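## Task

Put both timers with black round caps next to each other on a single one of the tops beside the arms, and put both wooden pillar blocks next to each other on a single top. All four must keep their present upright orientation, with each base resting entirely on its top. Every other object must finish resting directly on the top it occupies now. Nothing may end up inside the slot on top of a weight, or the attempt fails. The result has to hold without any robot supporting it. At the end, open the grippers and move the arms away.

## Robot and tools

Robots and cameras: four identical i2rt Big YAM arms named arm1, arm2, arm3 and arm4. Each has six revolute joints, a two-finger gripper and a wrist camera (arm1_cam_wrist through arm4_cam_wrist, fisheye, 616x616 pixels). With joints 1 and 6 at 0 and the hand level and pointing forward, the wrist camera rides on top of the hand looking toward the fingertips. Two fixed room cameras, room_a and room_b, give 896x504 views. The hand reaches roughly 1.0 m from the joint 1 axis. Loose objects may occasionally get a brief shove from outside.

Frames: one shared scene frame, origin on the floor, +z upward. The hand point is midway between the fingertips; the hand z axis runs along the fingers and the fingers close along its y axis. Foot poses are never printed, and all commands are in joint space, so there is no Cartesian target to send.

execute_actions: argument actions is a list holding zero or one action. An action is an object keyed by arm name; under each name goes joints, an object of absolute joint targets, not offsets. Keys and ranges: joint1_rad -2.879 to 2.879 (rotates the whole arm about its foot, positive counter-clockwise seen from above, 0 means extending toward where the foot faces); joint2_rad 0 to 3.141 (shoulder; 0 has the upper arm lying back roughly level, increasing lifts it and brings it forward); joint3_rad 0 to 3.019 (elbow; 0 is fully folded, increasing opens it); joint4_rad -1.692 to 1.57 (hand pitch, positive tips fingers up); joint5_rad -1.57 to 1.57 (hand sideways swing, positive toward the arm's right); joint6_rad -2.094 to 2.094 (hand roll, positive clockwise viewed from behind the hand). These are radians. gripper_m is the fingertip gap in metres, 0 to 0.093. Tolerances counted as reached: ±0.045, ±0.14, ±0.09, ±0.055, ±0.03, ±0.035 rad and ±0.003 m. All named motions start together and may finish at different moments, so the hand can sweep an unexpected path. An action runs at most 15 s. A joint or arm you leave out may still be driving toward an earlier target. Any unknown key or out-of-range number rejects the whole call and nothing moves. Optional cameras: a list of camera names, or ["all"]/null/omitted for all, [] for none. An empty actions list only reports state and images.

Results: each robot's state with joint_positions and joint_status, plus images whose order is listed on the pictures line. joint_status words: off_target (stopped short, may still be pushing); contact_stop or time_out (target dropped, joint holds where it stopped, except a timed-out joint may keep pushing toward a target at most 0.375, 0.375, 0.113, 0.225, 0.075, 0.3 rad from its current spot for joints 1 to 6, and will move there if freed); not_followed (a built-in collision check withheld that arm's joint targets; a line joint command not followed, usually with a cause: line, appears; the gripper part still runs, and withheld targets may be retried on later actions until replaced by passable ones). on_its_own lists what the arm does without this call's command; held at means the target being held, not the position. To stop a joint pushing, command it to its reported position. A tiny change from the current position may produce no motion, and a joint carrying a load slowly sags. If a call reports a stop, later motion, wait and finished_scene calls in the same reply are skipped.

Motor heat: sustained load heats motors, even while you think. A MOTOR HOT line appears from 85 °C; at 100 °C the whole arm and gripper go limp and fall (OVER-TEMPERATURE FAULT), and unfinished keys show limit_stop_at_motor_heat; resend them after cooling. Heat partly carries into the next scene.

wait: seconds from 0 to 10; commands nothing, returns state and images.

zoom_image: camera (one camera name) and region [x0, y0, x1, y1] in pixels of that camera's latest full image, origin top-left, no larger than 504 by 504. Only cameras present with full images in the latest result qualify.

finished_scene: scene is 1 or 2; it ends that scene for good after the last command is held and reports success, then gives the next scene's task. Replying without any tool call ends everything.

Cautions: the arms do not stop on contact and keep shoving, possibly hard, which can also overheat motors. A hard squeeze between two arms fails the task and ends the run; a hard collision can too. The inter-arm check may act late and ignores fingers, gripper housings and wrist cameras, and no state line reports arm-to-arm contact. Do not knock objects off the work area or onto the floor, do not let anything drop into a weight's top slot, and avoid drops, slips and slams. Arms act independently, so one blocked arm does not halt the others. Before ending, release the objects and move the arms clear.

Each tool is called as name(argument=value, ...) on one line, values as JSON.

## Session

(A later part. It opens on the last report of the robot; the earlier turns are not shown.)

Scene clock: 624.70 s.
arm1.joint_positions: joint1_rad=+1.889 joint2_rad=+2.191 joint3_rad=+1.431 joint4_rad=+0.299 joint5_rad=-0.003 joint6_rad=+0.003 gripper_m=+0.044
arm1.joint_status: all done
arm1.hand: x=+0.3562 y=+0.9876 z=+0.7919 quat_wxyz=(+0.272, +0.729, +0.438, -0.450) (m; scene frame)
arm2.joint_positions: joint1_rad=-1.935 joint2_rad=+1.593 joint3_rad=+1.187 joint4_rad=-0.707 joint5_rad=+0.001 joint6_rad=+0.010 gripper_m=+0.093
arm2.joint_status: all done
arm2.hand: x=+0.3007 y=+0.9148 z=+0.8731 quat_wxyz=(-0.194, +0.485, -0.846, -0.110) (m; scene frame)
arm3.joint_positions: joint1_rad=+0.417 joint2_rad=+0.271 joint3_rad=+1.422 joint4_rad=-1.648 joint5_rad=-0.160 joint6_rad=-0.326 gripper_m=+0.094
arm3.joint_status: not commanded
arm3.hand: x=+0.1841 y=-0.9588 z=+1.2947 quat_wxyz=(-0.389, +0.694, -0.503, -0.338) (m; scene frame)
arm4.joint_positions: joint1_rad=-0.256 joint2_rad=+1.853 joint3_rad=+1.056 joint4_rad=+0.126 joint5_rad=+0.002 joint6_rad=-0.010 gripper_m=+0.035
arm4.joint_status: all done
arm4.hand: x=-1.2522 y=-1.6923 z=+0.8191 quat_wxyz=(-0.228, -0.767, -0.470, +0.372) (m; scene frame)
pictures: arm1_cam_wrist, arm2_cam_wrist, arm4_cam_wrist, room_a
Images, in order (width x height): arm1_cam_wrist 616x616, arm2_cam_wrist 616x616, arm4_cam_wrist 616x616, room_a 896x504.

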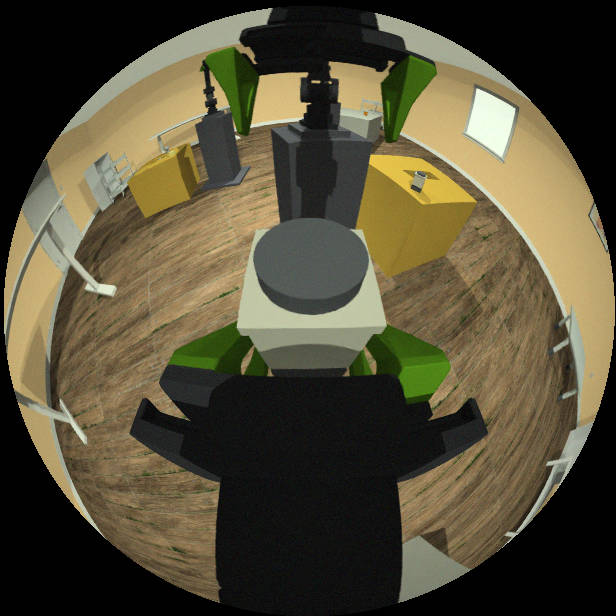

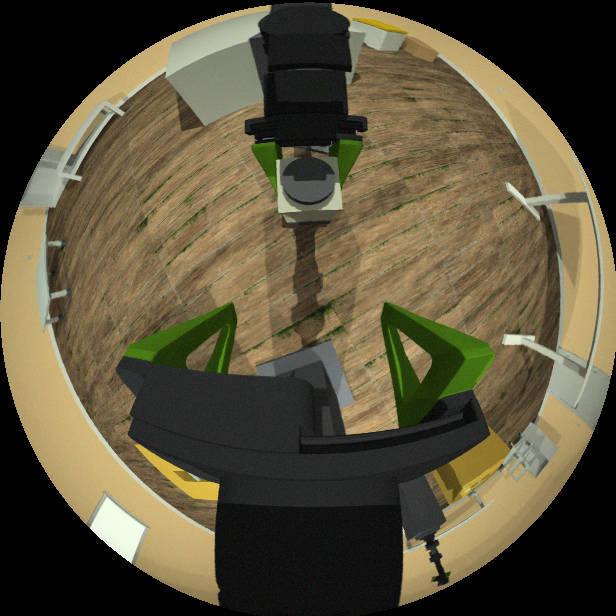

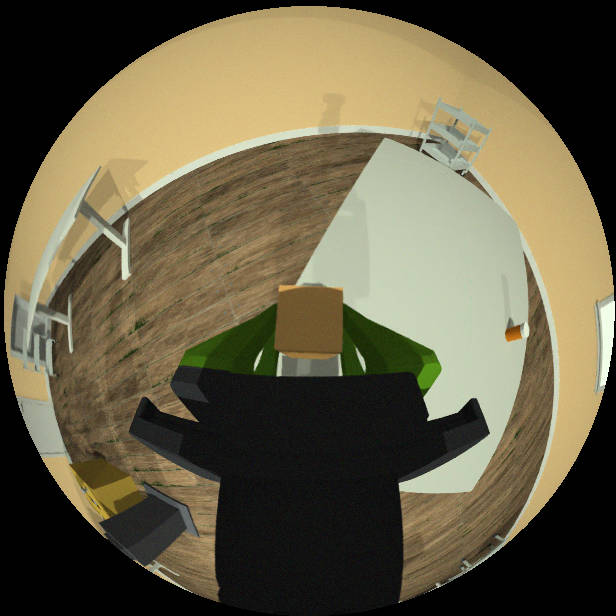

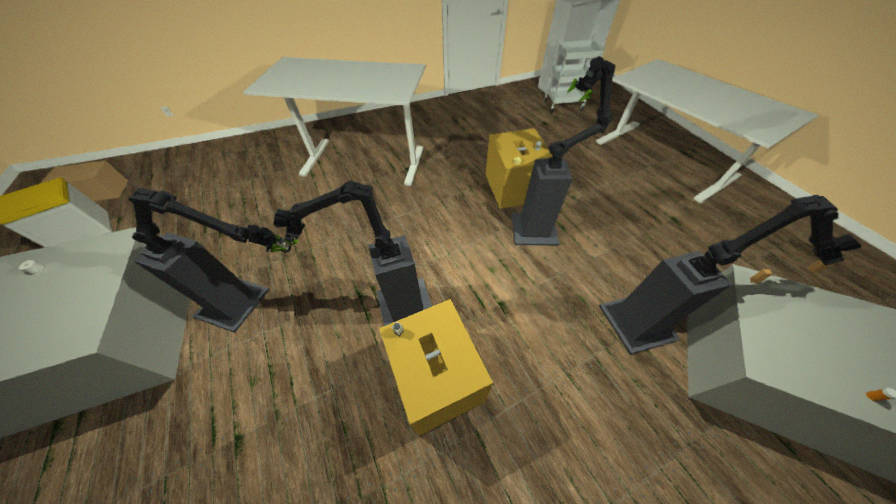

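execute_actions(actions=[{"arm2": {"joints": {"joint2_rad": 1.79, "joint3_rad": 1.125, "joint4_rad": -0.022}}, "arm4": {"joints": {"joint1_rad": -0.6, "joint2_rad": 2.145, "joint4_rad": 0.475}}}], cameras=["arm1_cam_wrist", "arm2_cam_wrist", "arm4_cam_wrist", "room_a", "room_b"])

Scene clock: 661.77 s.
arm1.joint_positions: joint1_rad=+1.889 joint2_rad=+2.191 joint3_rad=+1.431 joint4_rad=+0.299 joint5_rad=-0.003 joint6_rad=+0.003 gripper_m=+0.044
arm1.joint_status: not commanded
arm1.hand: x=+0.3562 y=+0.9876 z=+0.7919 quat_wxyz=(+0.272, +0.729, +0.438, -0.450) (m; scene frame)
arm2.joint_positions: joint1_rad=-1.935 joint2_rad=+1.782 joint3_rad=+1.113 joint4_rad=-0.041 joint5_rad=+0.001 joint6_rad=+0.010 gripper_m=+0.093
arm2.joint_status: all done
arm2.hand: x=+0.3485 y=+0.9978 z=+0.8259 quat_wxyz=(-0.358, +0.453, -0.790, -0.207) (m; scene frame)
arm3.joint_positions: joint1_rad=+0.417 joint2_rad=+0.271 joint3_rad=+1.422 joint4_rad=-1.648 joint5_rad=-0.160 joint6_rad=-0.326 gripper_m=+0.094
arm3.joint_status: not commanded
arm3.hand: x=+0.1841 y=-0.9588 z=+1.2947 quat_wxyz=(-0.389, +0.694, -0.503, -0.338) (m; scene frame)
arm4.joint_positions: joint1_rad=-0.594 joint2_rad=+2.167 joint3_rad=+1.041 joint4_rad=+0.444 joint5_rad=+0.000 joint6_rad=-0.010 gripper_m=+0.035
arm4.joint_status: all done
arm4.hand: x=-1.4219 y=-1.5573 z=+0.6738 quat_wxyz=(-0.161, -0.838, -0.336, +0.399) (m; scene frame)
pictures: arm1_cam_wrist, arm2_cam_wrist, arm4_cam_wrist, room_a, room_b
Images, in order (width x height): arm1_cam_wrist 616x616, arm2_cam_wrist 616x616, arm4_cam_wrist 616x616, room_a 896x504, room_b 896x504.

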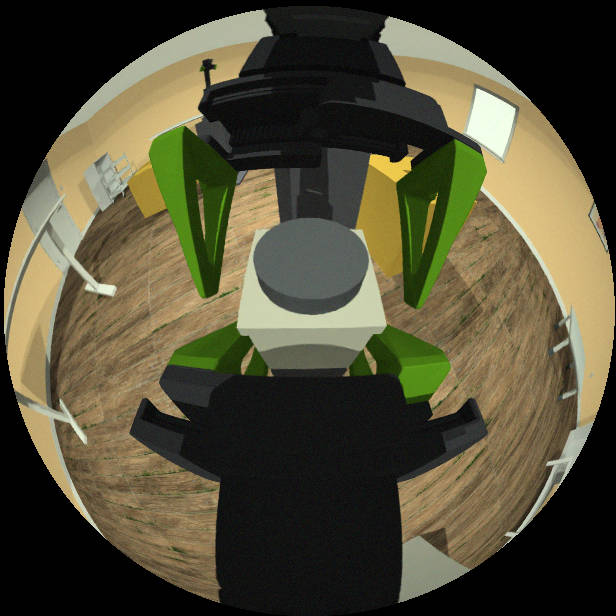

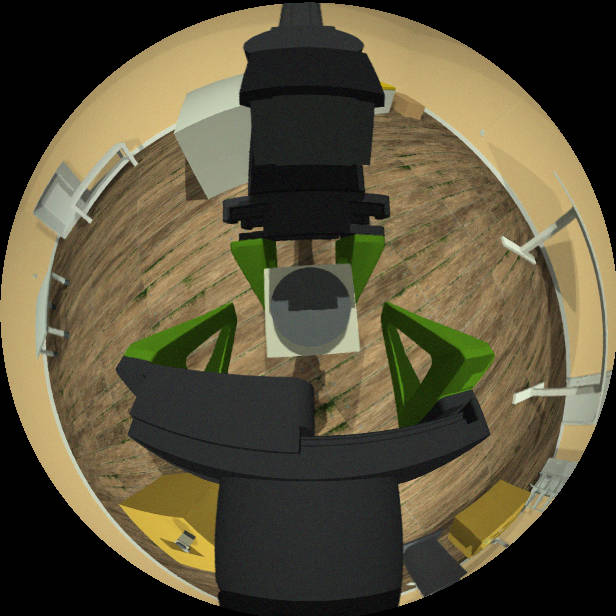

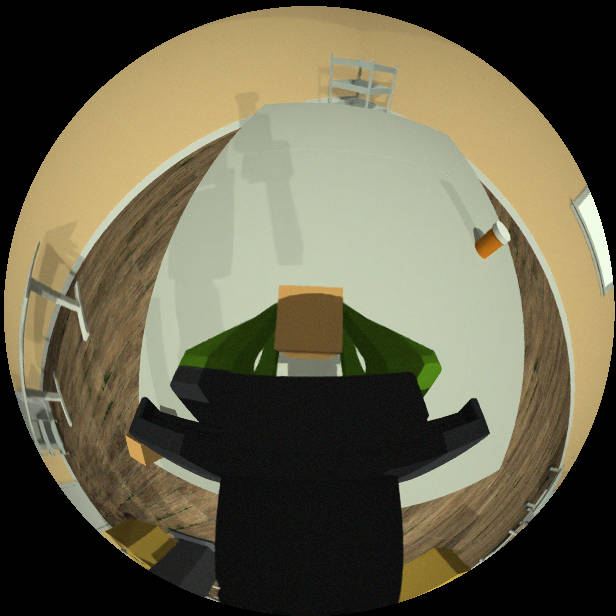

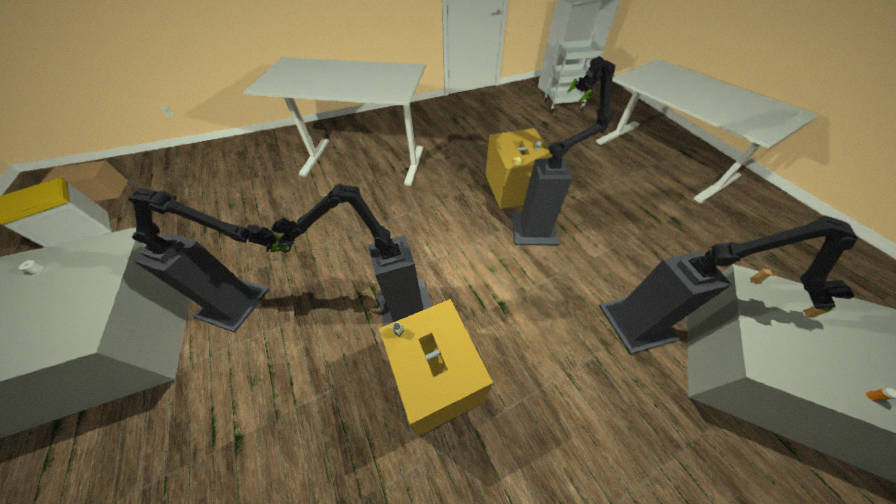

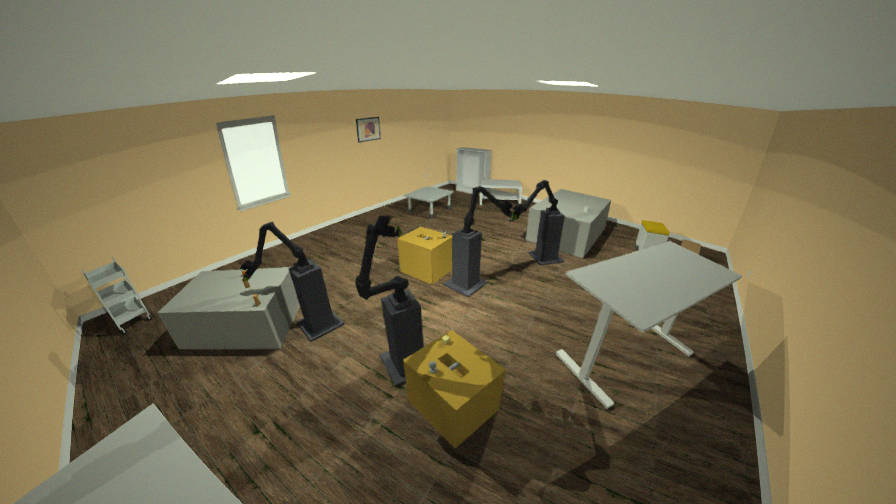

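execute_actions(actions=[{"arm2": {"joints": {"joint4_rad": 0.04, "gripper_m": 0.03}}}], cameras=["arm1_cam_wrist", "arm2_cam_wrist", "arm4_cam_wrist", "room_a", "room_b"])

Scene clock: 671.43 s.
arm1.joint_positions: joint1_rad=+1.888 joint2_rad=+2.190 joint3_rad=+1.431 joint4_rad=+0.298 joint5_rad=+0.002 joint6_rad=+0.004 gripper_m=+0.044
arm1.joint_status: not commanded
arm1.hand: x=+0.3546 y=+0.9885 z=+0.7920 quat_wxyz=(+0.270, +0.730, +0.436, -0.451) (m; scene frame)
arm2.joint_positions: joint1_rad=-1.934 joint2_rad=+1.782 joint3_rad=+1.113 joint4_rad=+0.004 joint5_rad=-0.002 joint6_rad=+0.005 gripper_m=+0.048
arm2.joint_status: gripper_m off_target (ended at +0.048, target +0.030); the others done
arm2.hand: x=+0.3511 y=+1.0044 z=+0.8343 quat_wxyz=(-0.376, +0.451, -0.780, -0.217) (m; scene frame)
arm3.joint_positions: joint1_rad=+0.417 joint2_rad=+0.271 joint3_rad=+1.422 joint4_rad=-1.648 joint5_rad=-0.160 joint6_rad=-0.326 gripper_m=+0.094
arm3.joint_status: not commanded
arm3.hand: x=+0.1841 y=-0.9588 z=+1.2947 quat_wxyz=(-0.389, +0.694, -0.503, -0.338) (m; scene frame)
arm4.joint_positions: joint1_rad=-0.594 joint2_rad=+2.167 joint3_rad=+1.041 joint4_rad=+0.444 joint5_rad=+0.000 joint6_rad=-0.010 gripper_m=+0.035
arm4.joint_status: not commanded
arm4.hand: x=-1.4219 y=-1.5573 z=+0.6738 quat_wxyz=(-0.161, -0.838, -0.336, +0.399) (m; scene frame)
pictures: arm1_cam_wrist, arm2_cam_wrist, arm4_cam_wrist, room_a, room_b
Images, in order (width x height): arm1_cam_wrist 616x616, arm2_cam_wrist 616x616, arm4_cam_wrist 616x616, room_a 896x504, room_b 896x504.

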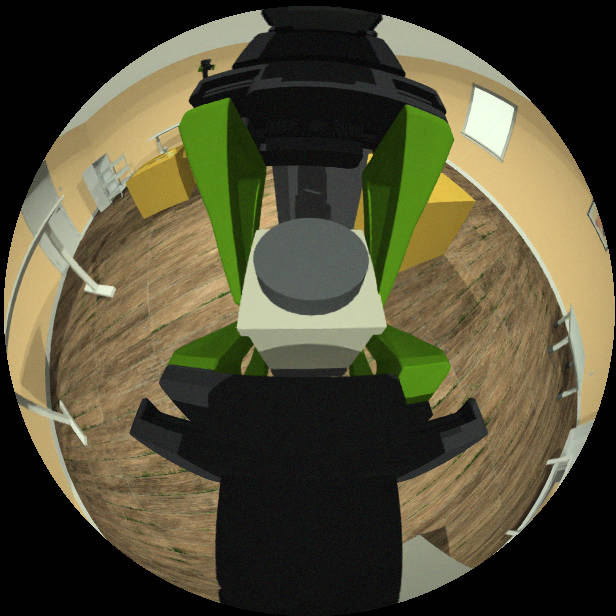

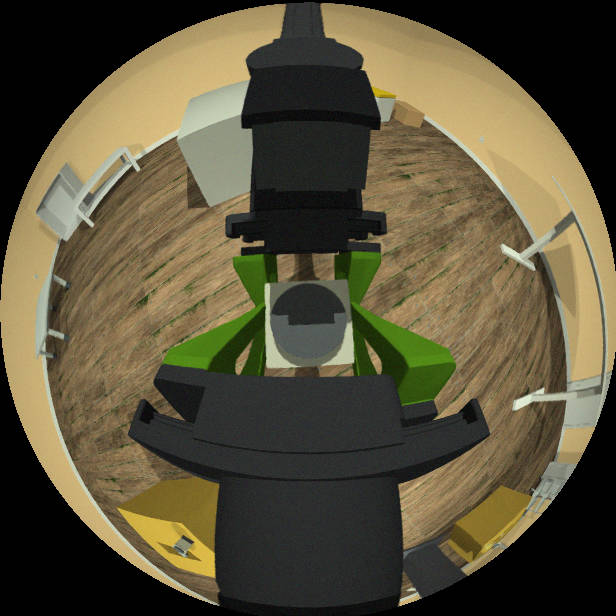

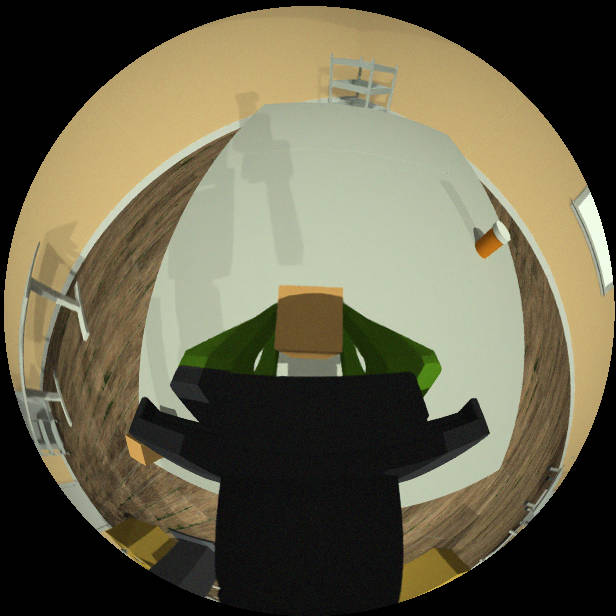

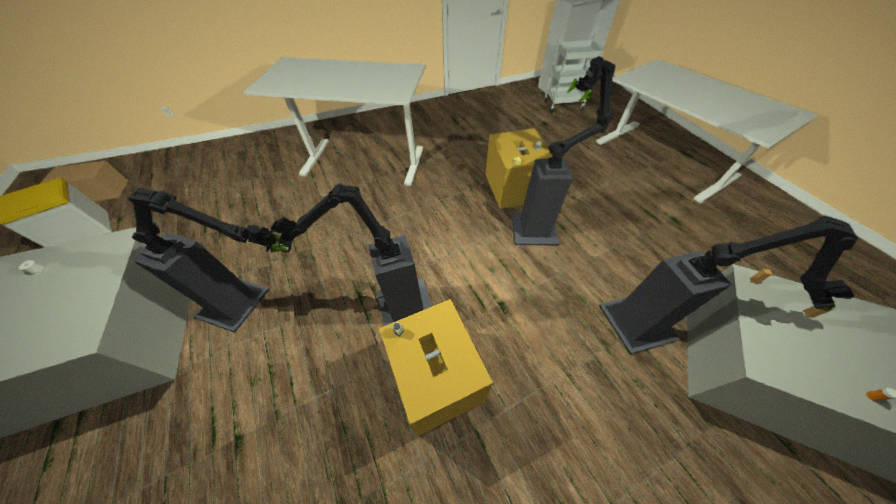

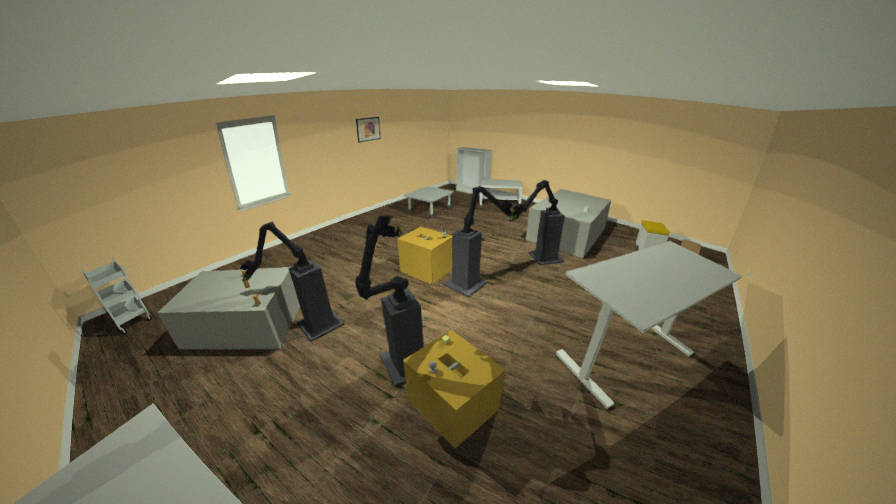

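execute_actions(actions=[{"arm1": {"joints": {"joint4_rad": -0.2, "gripper_m": 0.093}}}], cameras=["arm1_cam_wrist", "arm2_cam_wrist", "arm3_cam_wrist", "arm4_cam_wrist", "room_a", "room_b"])

zoom_image(camera="room_b", region=[150, 210, 350, 360])

zoom_image(camera="room_a", region=[696, 230, 896, 380])

Scene clock: 689.47 s.
arm1.joint_positions: joint1_rad=+1.888 joint2_rad=+2.186 joint3_rad=+1.431 joint4_rad=-0.186 joint5_rad=+0.002 joint6_rad=+0.003 gripper_m=+0.093
arm1.joint_status: all done
arm1.hand: x=+0.3902 y=+1.0555 z=+0.7050 quat_wxyz=(+0.158, +0.817, +0.488, -0.265) (m; scene frame)
arm2.joint_positions: joint1_rad=-1.934 joint2_rad=+1.782 joint3_rad=+1.113 joint4_rad=+0.015 joint5_rad=-0.002 joint6_rad=+0.005 gripper_m=+0.048
arm2.joint_status: not commanded
arm2.hand: x=+0.3519 y=+1.0059 z=+0.8363 quat_wxyz=(-0.380, +0.450, -0.778, -0.220) (m; scene frame)
arm3.joint_positions: joint1_rad=+0.417 joint2_rad=+0.271 joint3_rad=+1.422 joint4_rad=-1.648 joint5_rad=-0.160 joint6_rad=-0.326 gripper_m=+0.094
arm3.joint_status: not commanded
arm3.hand: x=+0.1841 y=-0.9588 z=+1.2947 quat_wxyz=(-0.389, +0.694, -0.503, -0.338) (m; scene frame)
arm4.joint_positions: joint1_rad=-0.594 joint2_rad=+2.167 joint3_rad=+1.041 joint4_rad=+0.444 joint5_rad=+0.000 joint6_rad=-0.010 gripper_m=+0.035
arm4.joint_status: not commanded
arm4.hand: x=-1.4219 y=-1.5573 z=+0.6738 quat_wxyz=(-0.161, -0.838, -0.336, +0.399) (m; scene frame)
pictures: arm1_cam_wrist, arm2_cam_wrist, arm3_cam_wrist, arm4_cam_wrist, room_a, room_b
Images, in order (width x height): arm1_cam_wrist 616x616, arm2_cam_wrist 616x616, arm3_cam_wrist 616x616, arm4_cam_wrist 616x616, room_a 896x504, room_b 896x504.

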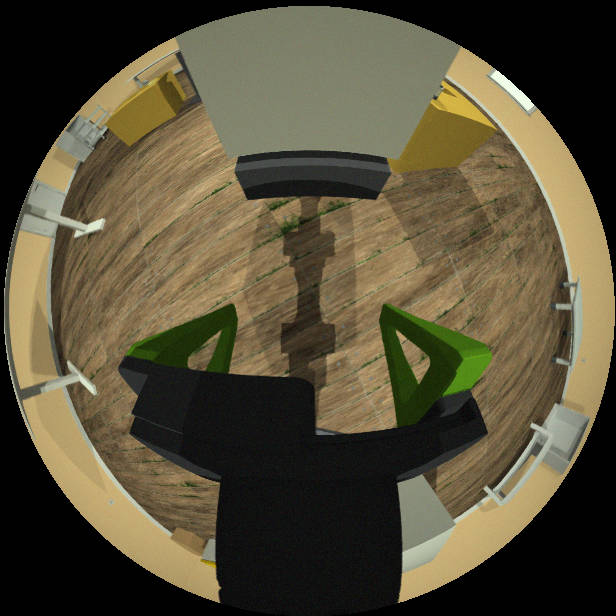

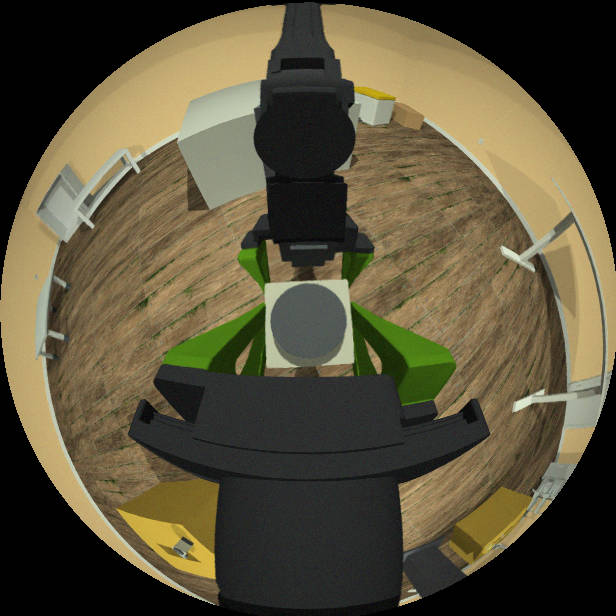

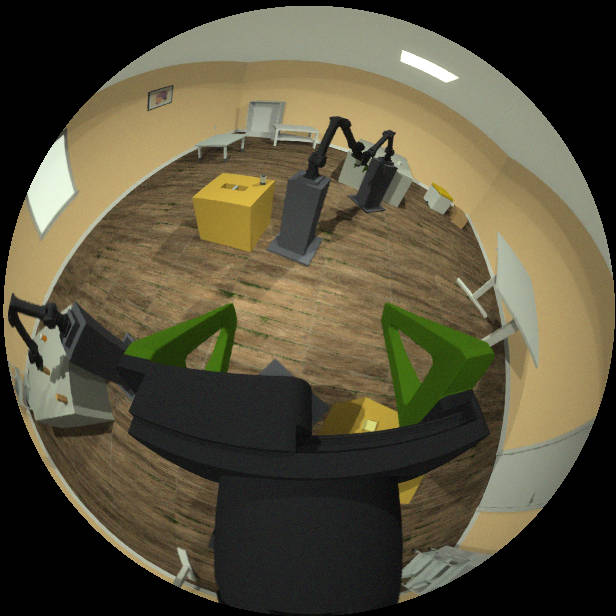

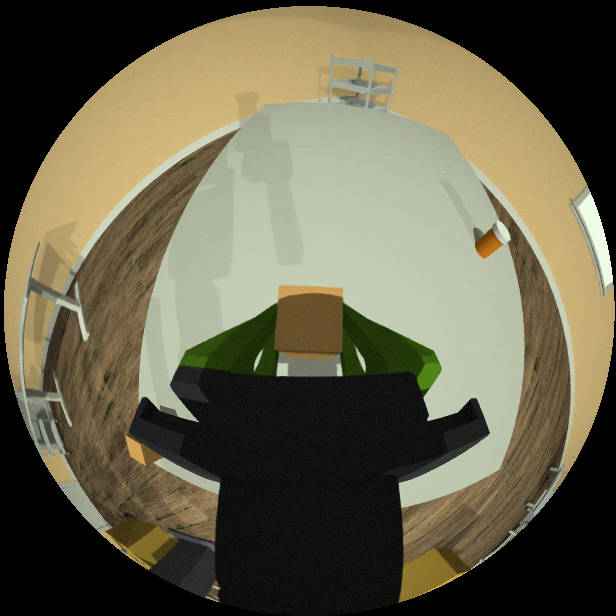

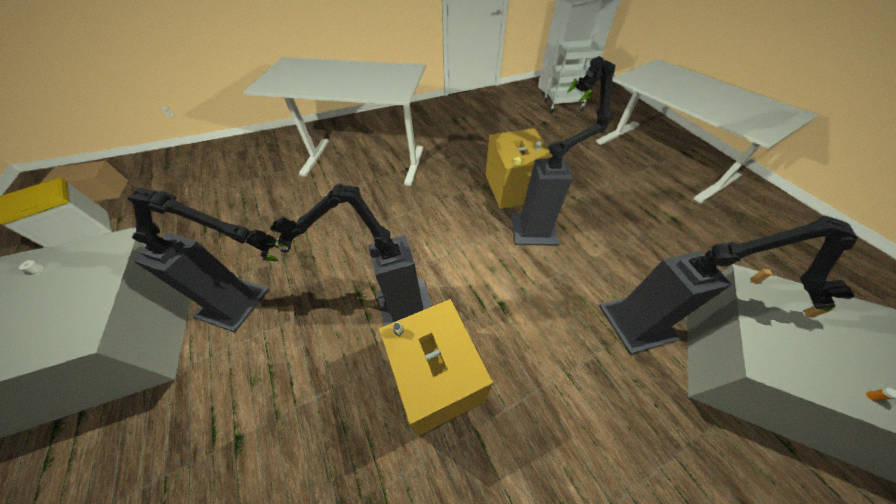

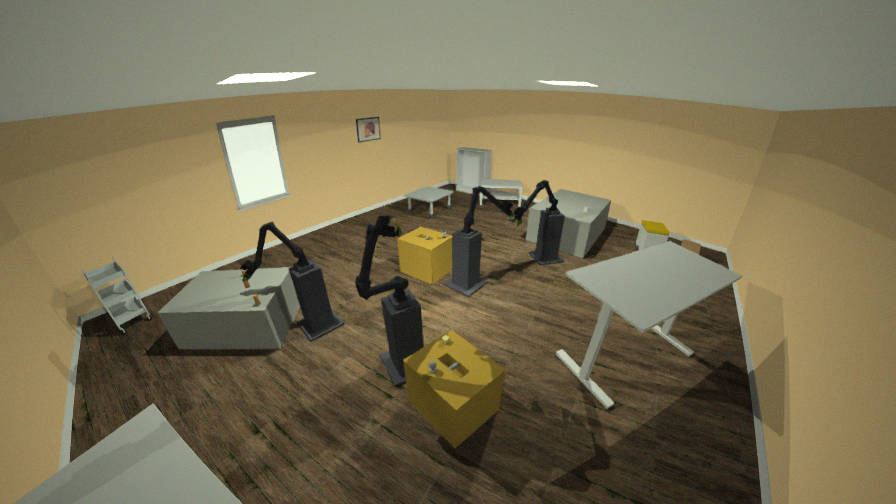

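Region (150, 210, 350, 360) of room_b's 896x504 image, scaled by 2.520, with more detail than that image has; it fills the top 378 rows of this view, and the rest is white.

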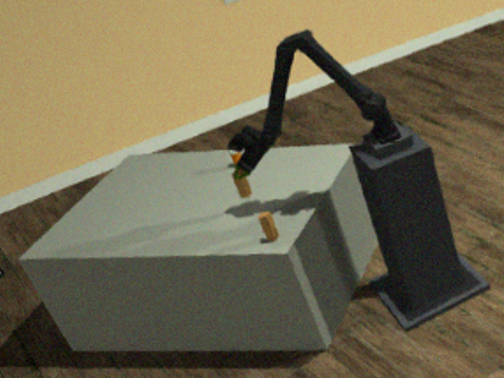

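Region (696, 230, 896, 380) of room_a's 896x504 image, scaled by 2.520, with more detail than that image has; it fills the top 378 rows of this view, and the rest is white.

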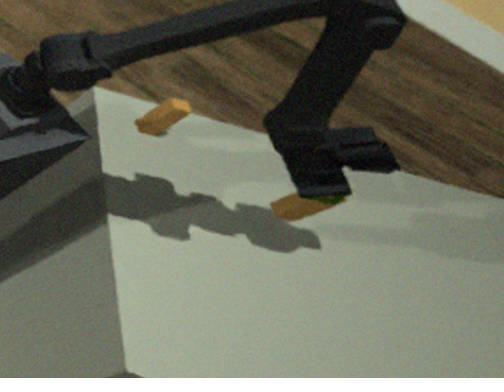

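execute_actions(actions=[])

Scene clock: 708.57 s.
arm1.joint_positions: joint1_rad=+1.888 joint2_rad=+2.186 joint3_rad=+1.431 joint4_rad=-0.186 joint5_rad=+0.002 joint6_rad=+0.003 gripper_m=+0.093
arm1.joint_status: all done
arm1.hand: x=+0.3902 y=+1.0555 z=+0.7050 quat_wxyz=(+0.158, +0.817, +0.488, -0.265) (m; scene frame)
arm2.joint_positions: joint1_rad=-1.934 joint2_rad=+1.782 joint3_rad=+1.113 joint4_rad=+0.015 joint5_rad=-0.002 joint6_rad=+0.005 gripper_m=+0.048
arm2.joint_status: not commanded
arm2.hand: x=+0.3519 y=+1.0059 z=+0.8363 quat_wxyz=(-0.380, +0.450, -0.778, -0.220) (m; scene frame)
arm3.joint_positions: joint1_rad=+0.417 joint2_rad=+0.271 joint3_rad=+1.422 joint4_rad=-1.648 joint5_rad=-0.160 joint6_rad=-0.326 gripper_m=+0.094
arm3.joint_status: not commanded
arm3.hand: x=+0.1841 y=-0.9588 z=+1.2947 quat_wxyz=(-0.389, +0.694, -0.503, -0.338) (m; scene frame)
arm4.joint_positions: joint1_rad=-0.594 joint2_rad=+2.167 joint3_rad=+1.041 joint4_rad=+0.444 joint5_rad=+0.000 joint6_rad=-0.010 gripper_m=+0.035
arm4.joint_status: not commanded
arm4.hand: x=-1.4219 y=-1.5573 z=+0.6738 quat_wxyz=(-0.161, -0.838, -0.336, +0.399) (m; scene frame)
pictures: arm1_cam_wrist, arm2_cam_wrist, arm3_cam_wrist, arm4_cam_wrist, room_a, room_b
Images, in order (width x height): arm1_cam_wrist 616x616, arm2_cam_wrist 616x616, arm3_cam_wrist 616x616, arm4_cam_wrist 616x616, room_a 896x504, room_b 896x504.

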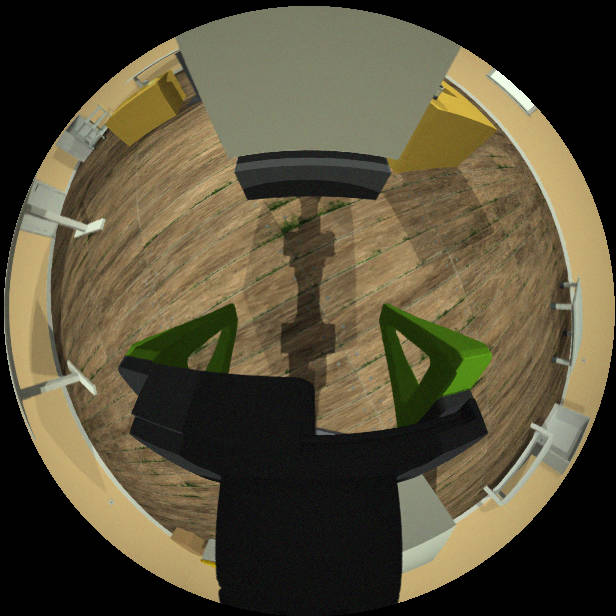

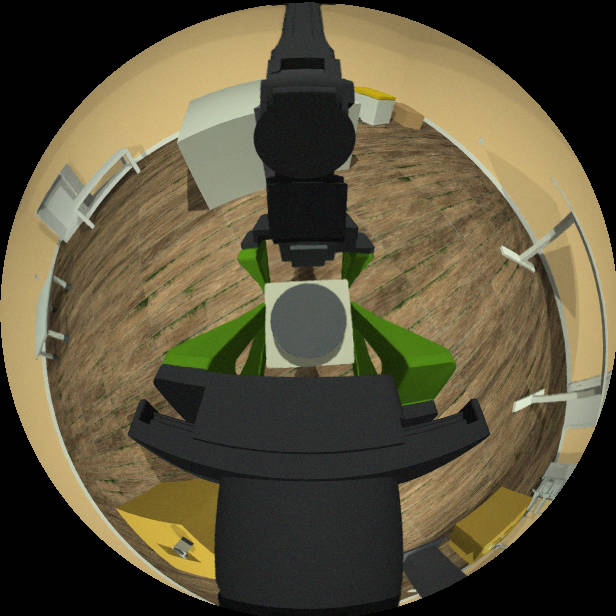

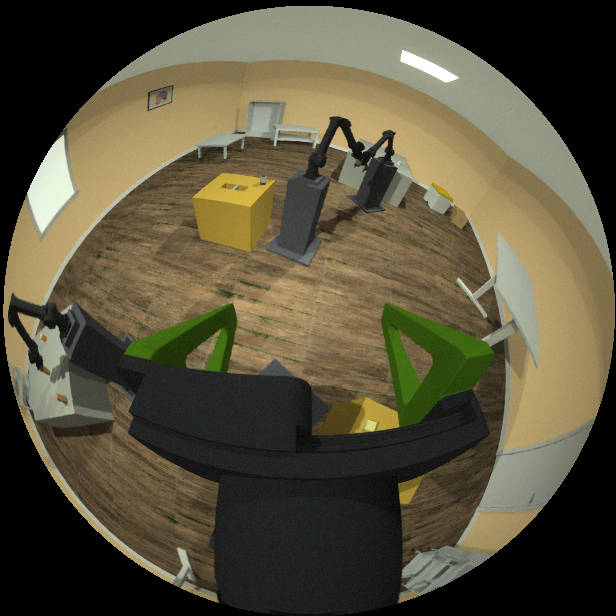

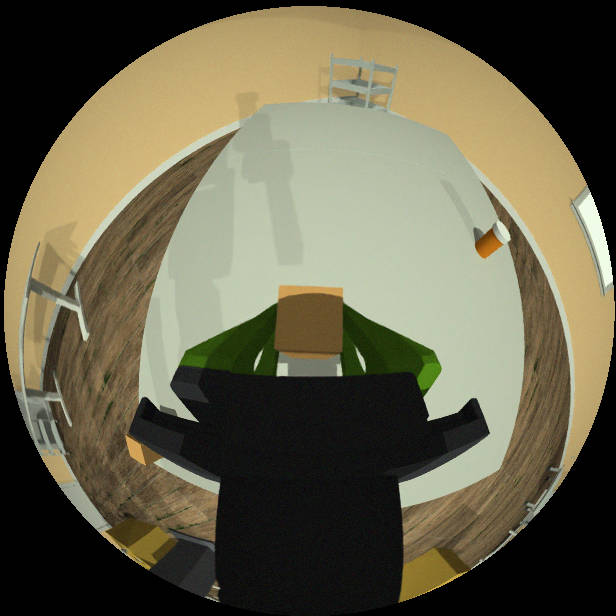

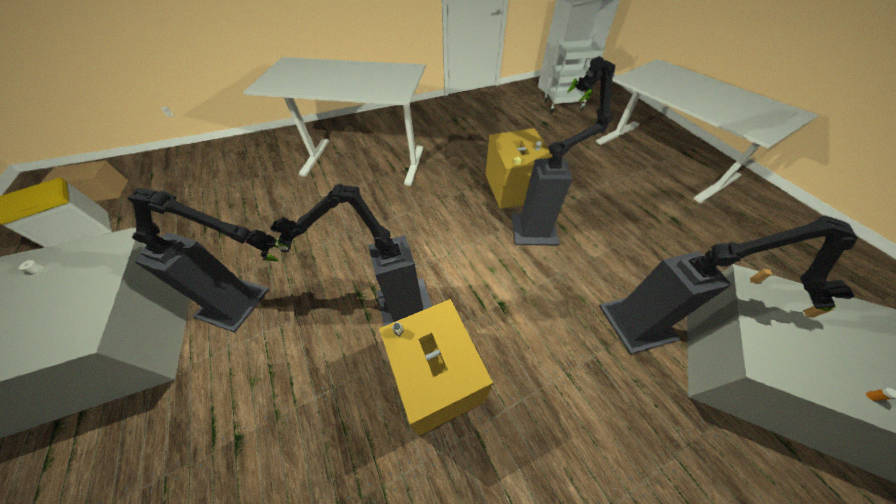

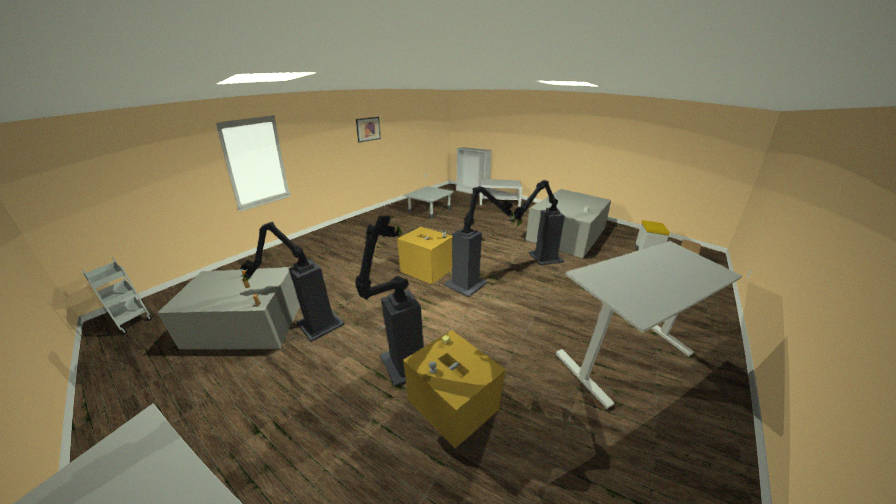

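zoom_image(camera="room_a", region=[340, 270, 540, 450])

zoom_image(camera="room_a", region=[680, 200, 896, 420])

Region (340, 270, 540, 450) of room_a's 896x504 image, scaled by 2.520, with more detail than that image has; it fills the top 454 rows of this view, and the rest is white.

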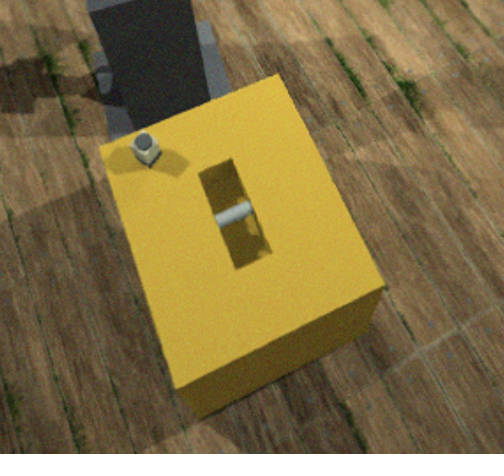

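Region (680, 200, 896, 420) of room_a's 896x504 image, scaled by 2.291, with more detail than that image has; it fills the left 495 columns of this view, and the rest is white.

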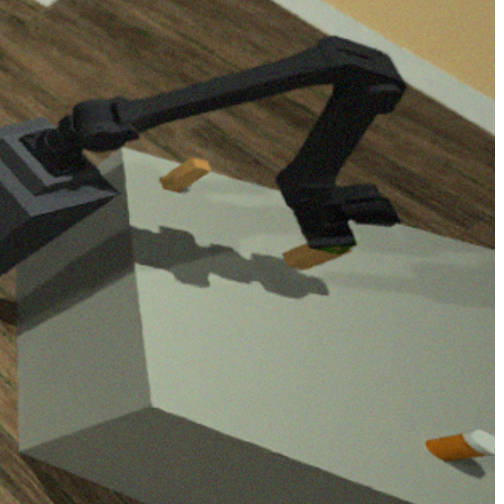

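zoom_image(camera="room_b", region=[150, 210, 350, 360])

zoom_image(camera="arm4_cam_wrist", region=[90, 370, 230, 510])

Region (150, 210, 350, 360) of room_b's 896x504 image, scaled by 2.520, with more detail than that image has; it fills the top 378 rows of this view, and the rest is white.

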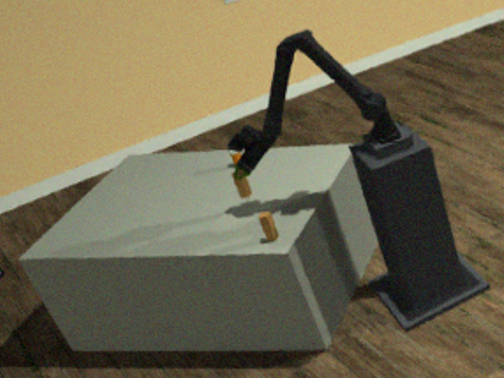

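Region (90, 370, 230, 510) of arm4_cam_wrist's 616x616 image, scaled by 3.600, with more detail than that image has.

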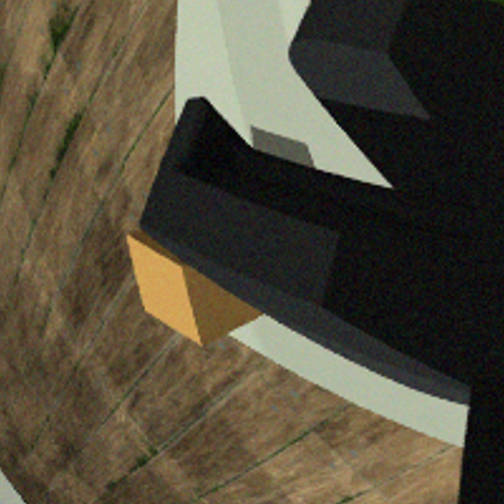

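zoom_image(camera="arm4_cam_wrist", region=[250, 270, 370, 390])

Region (250, 270, 370, 390) of arm4_cam_wrist's 616x616 image, scaled by 4.200, with more detail than that image has.

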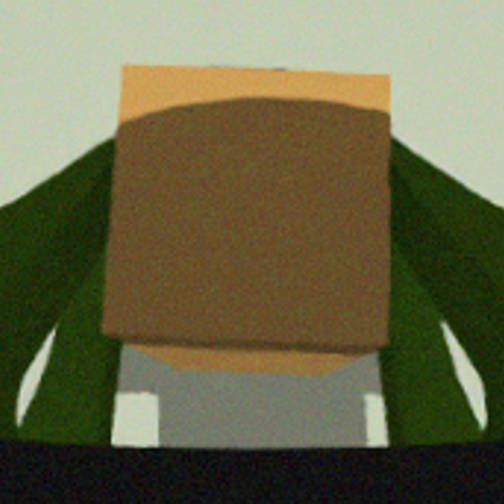

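execute_actions(actions=[{"arm1": {"joints": {"joint1_rad": 2.1, "joint3_rad": 1.1}}, "arm2": {"joints": {"joint1_rad": -0.08, "joint2_rad": 2.18, "joint3_rad": 1.06, "joint4_rad": 0.425}}, "arm4": {"joints": {"joint2_rad": 2.272, "joint4_rad": 0.60}}}], cameras=["arm2_cam_wrist", "arm3_cam_wrist", "arm4_cam_wrist", "room_a", "room_b"])

Scene clock: 820.70 s.
arm1.joint_positions: joint1_rad=+2.098 joint2_rad=+2.163 joint3_rad=+1.099 joint4_rad=-0.195 joint5_rad=-0.001 joint6_rad=+0.002 gripper_m=+0.093
arm1.joint_status: all done
arm1.hand: x=+0.5766 y=+1.1608 z=+0.6042 quat_wxyz=(+0.093, +0.790, +0.593, -0.123) (m; scene frame)
arm2.joint_positions: joint1_rad=-0.071 joint2_rad=+2.176 joint3_rad=+1.063 joint4_rad=+0.410 joint5_rad=-0.002 joint6_rad=+0.005 gripper_m=+0.048
arm2.joint_status: all done
arm2.hand: x=-0.6099 y=+0.5753 z=+0.6416 quat_wxyz=(-0.042, +0.902, -0.107, -0.417) (m; scene frame)
arm3.joint_positions: joint1_rad=+0.417 joint2_rad=+0.271 joint3_rad=+1.422 joint4_rad=-1.648 joint5_rad=-0.160 joint6_rad=-0.326 gripper_m=+0.094
arm3.joint_status: not commanded
arm3.hand: x=+0.1841 y=-0.9588 z=+1.2947 quat_wxyz=(-0.389, +0.694, -0.503, -0.338) (m; scene frame)
arm4.joint_positions: joint1_rad=-0.594 joint2_rad=+2.296 joint3_rad=+1.041 joint4_rad=+0.568 joint5_rad=+0.000 joint6_rad=-0.010 gripper_m=+0.035
arm4.joint_status: all done
arm4.hand: x=-1.4119 y=-1.5486 z=+0.6179 quat_wxyz=(-0.160, -0.839, -0.337, +0.397) (m; scene frame)
pictures: arm2_cam_wrist, arm3_cam_wrist, arm4_cam_wrist, room_a, room_b
Images, in order (width x height): arm2_cam_wrist 616x616, arm3_cam_wrist 616x616, arm4_cam_wrist 616x616, room_a 896x504, room_b 896x504.

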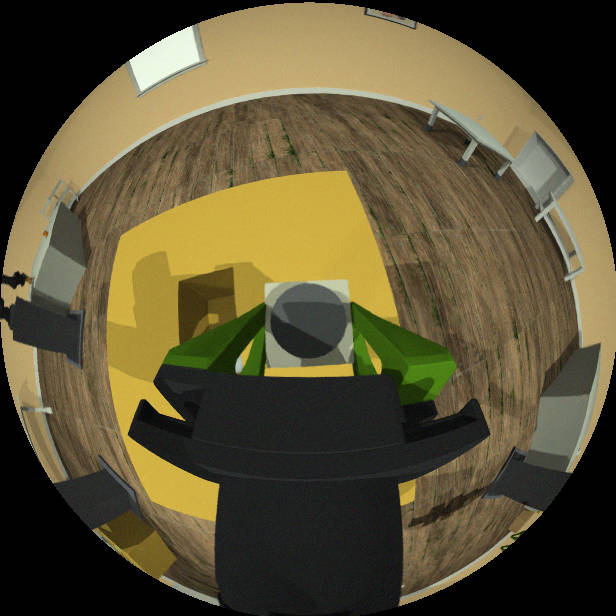

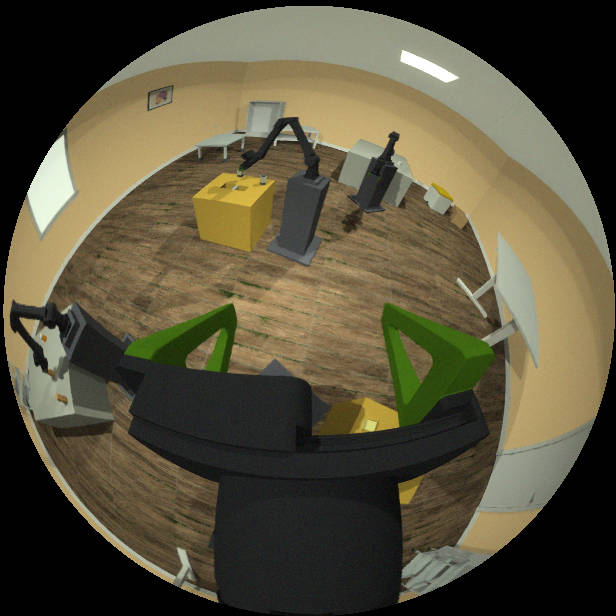

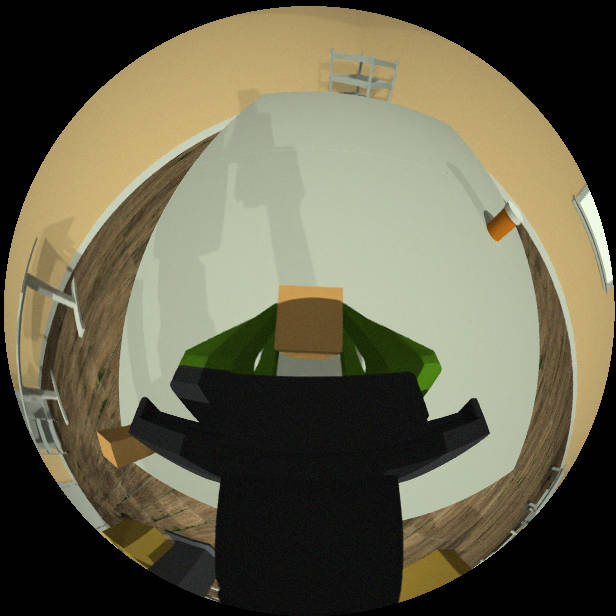

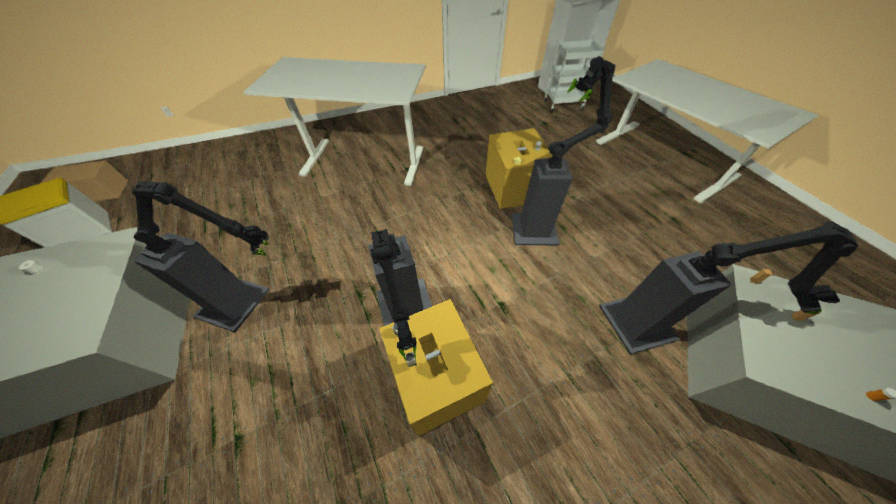

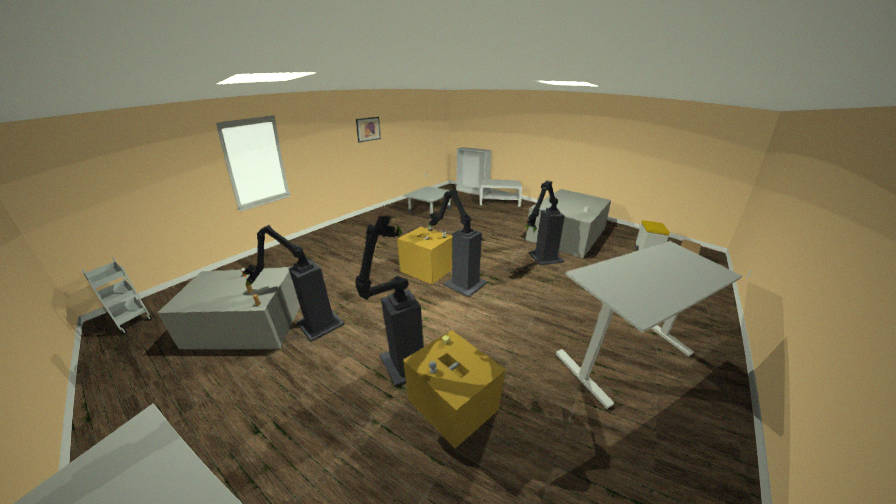

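zoom_image(camera="arm3_cam_wrist", region=[190, 140, 290, 215])

zoom_image(camera="arm4_cam_wrist", region=[70, 390, 190, 510])

zoom_image(camera="room_b", region=[210, 250, 310, 320])

Region (190, 140, 290, 215) of arm3_cam_wrist's 616x616 image, scaled by 5.040, with more detail than that image has; it fills the top 378 rows of this view, and the rest is white.

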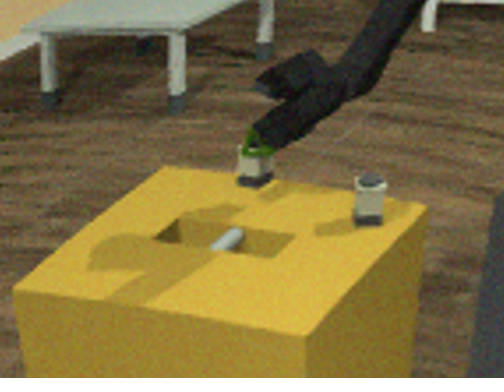

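Region (70, 390, 190, 510) of arm4_cam_wrist's 616x616 image, scaled by 4.200, with more detail than that image has.

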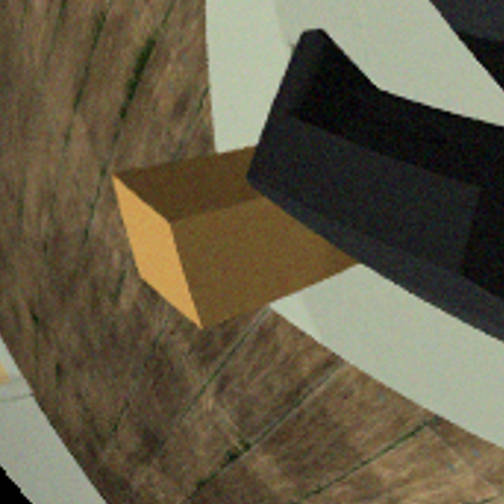

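Region (210, 250, 310, 320) of room_b's 896x504 image, scaled by 5.040, with more detail than that image has; it fills the top 353 rows of this view, and the rest is white.

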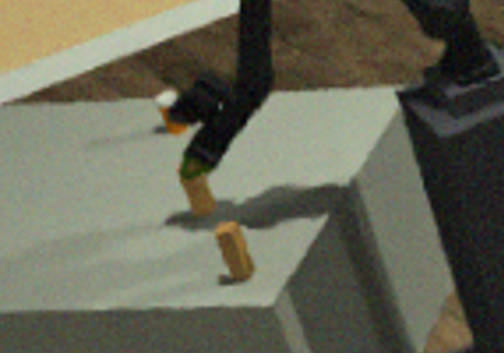

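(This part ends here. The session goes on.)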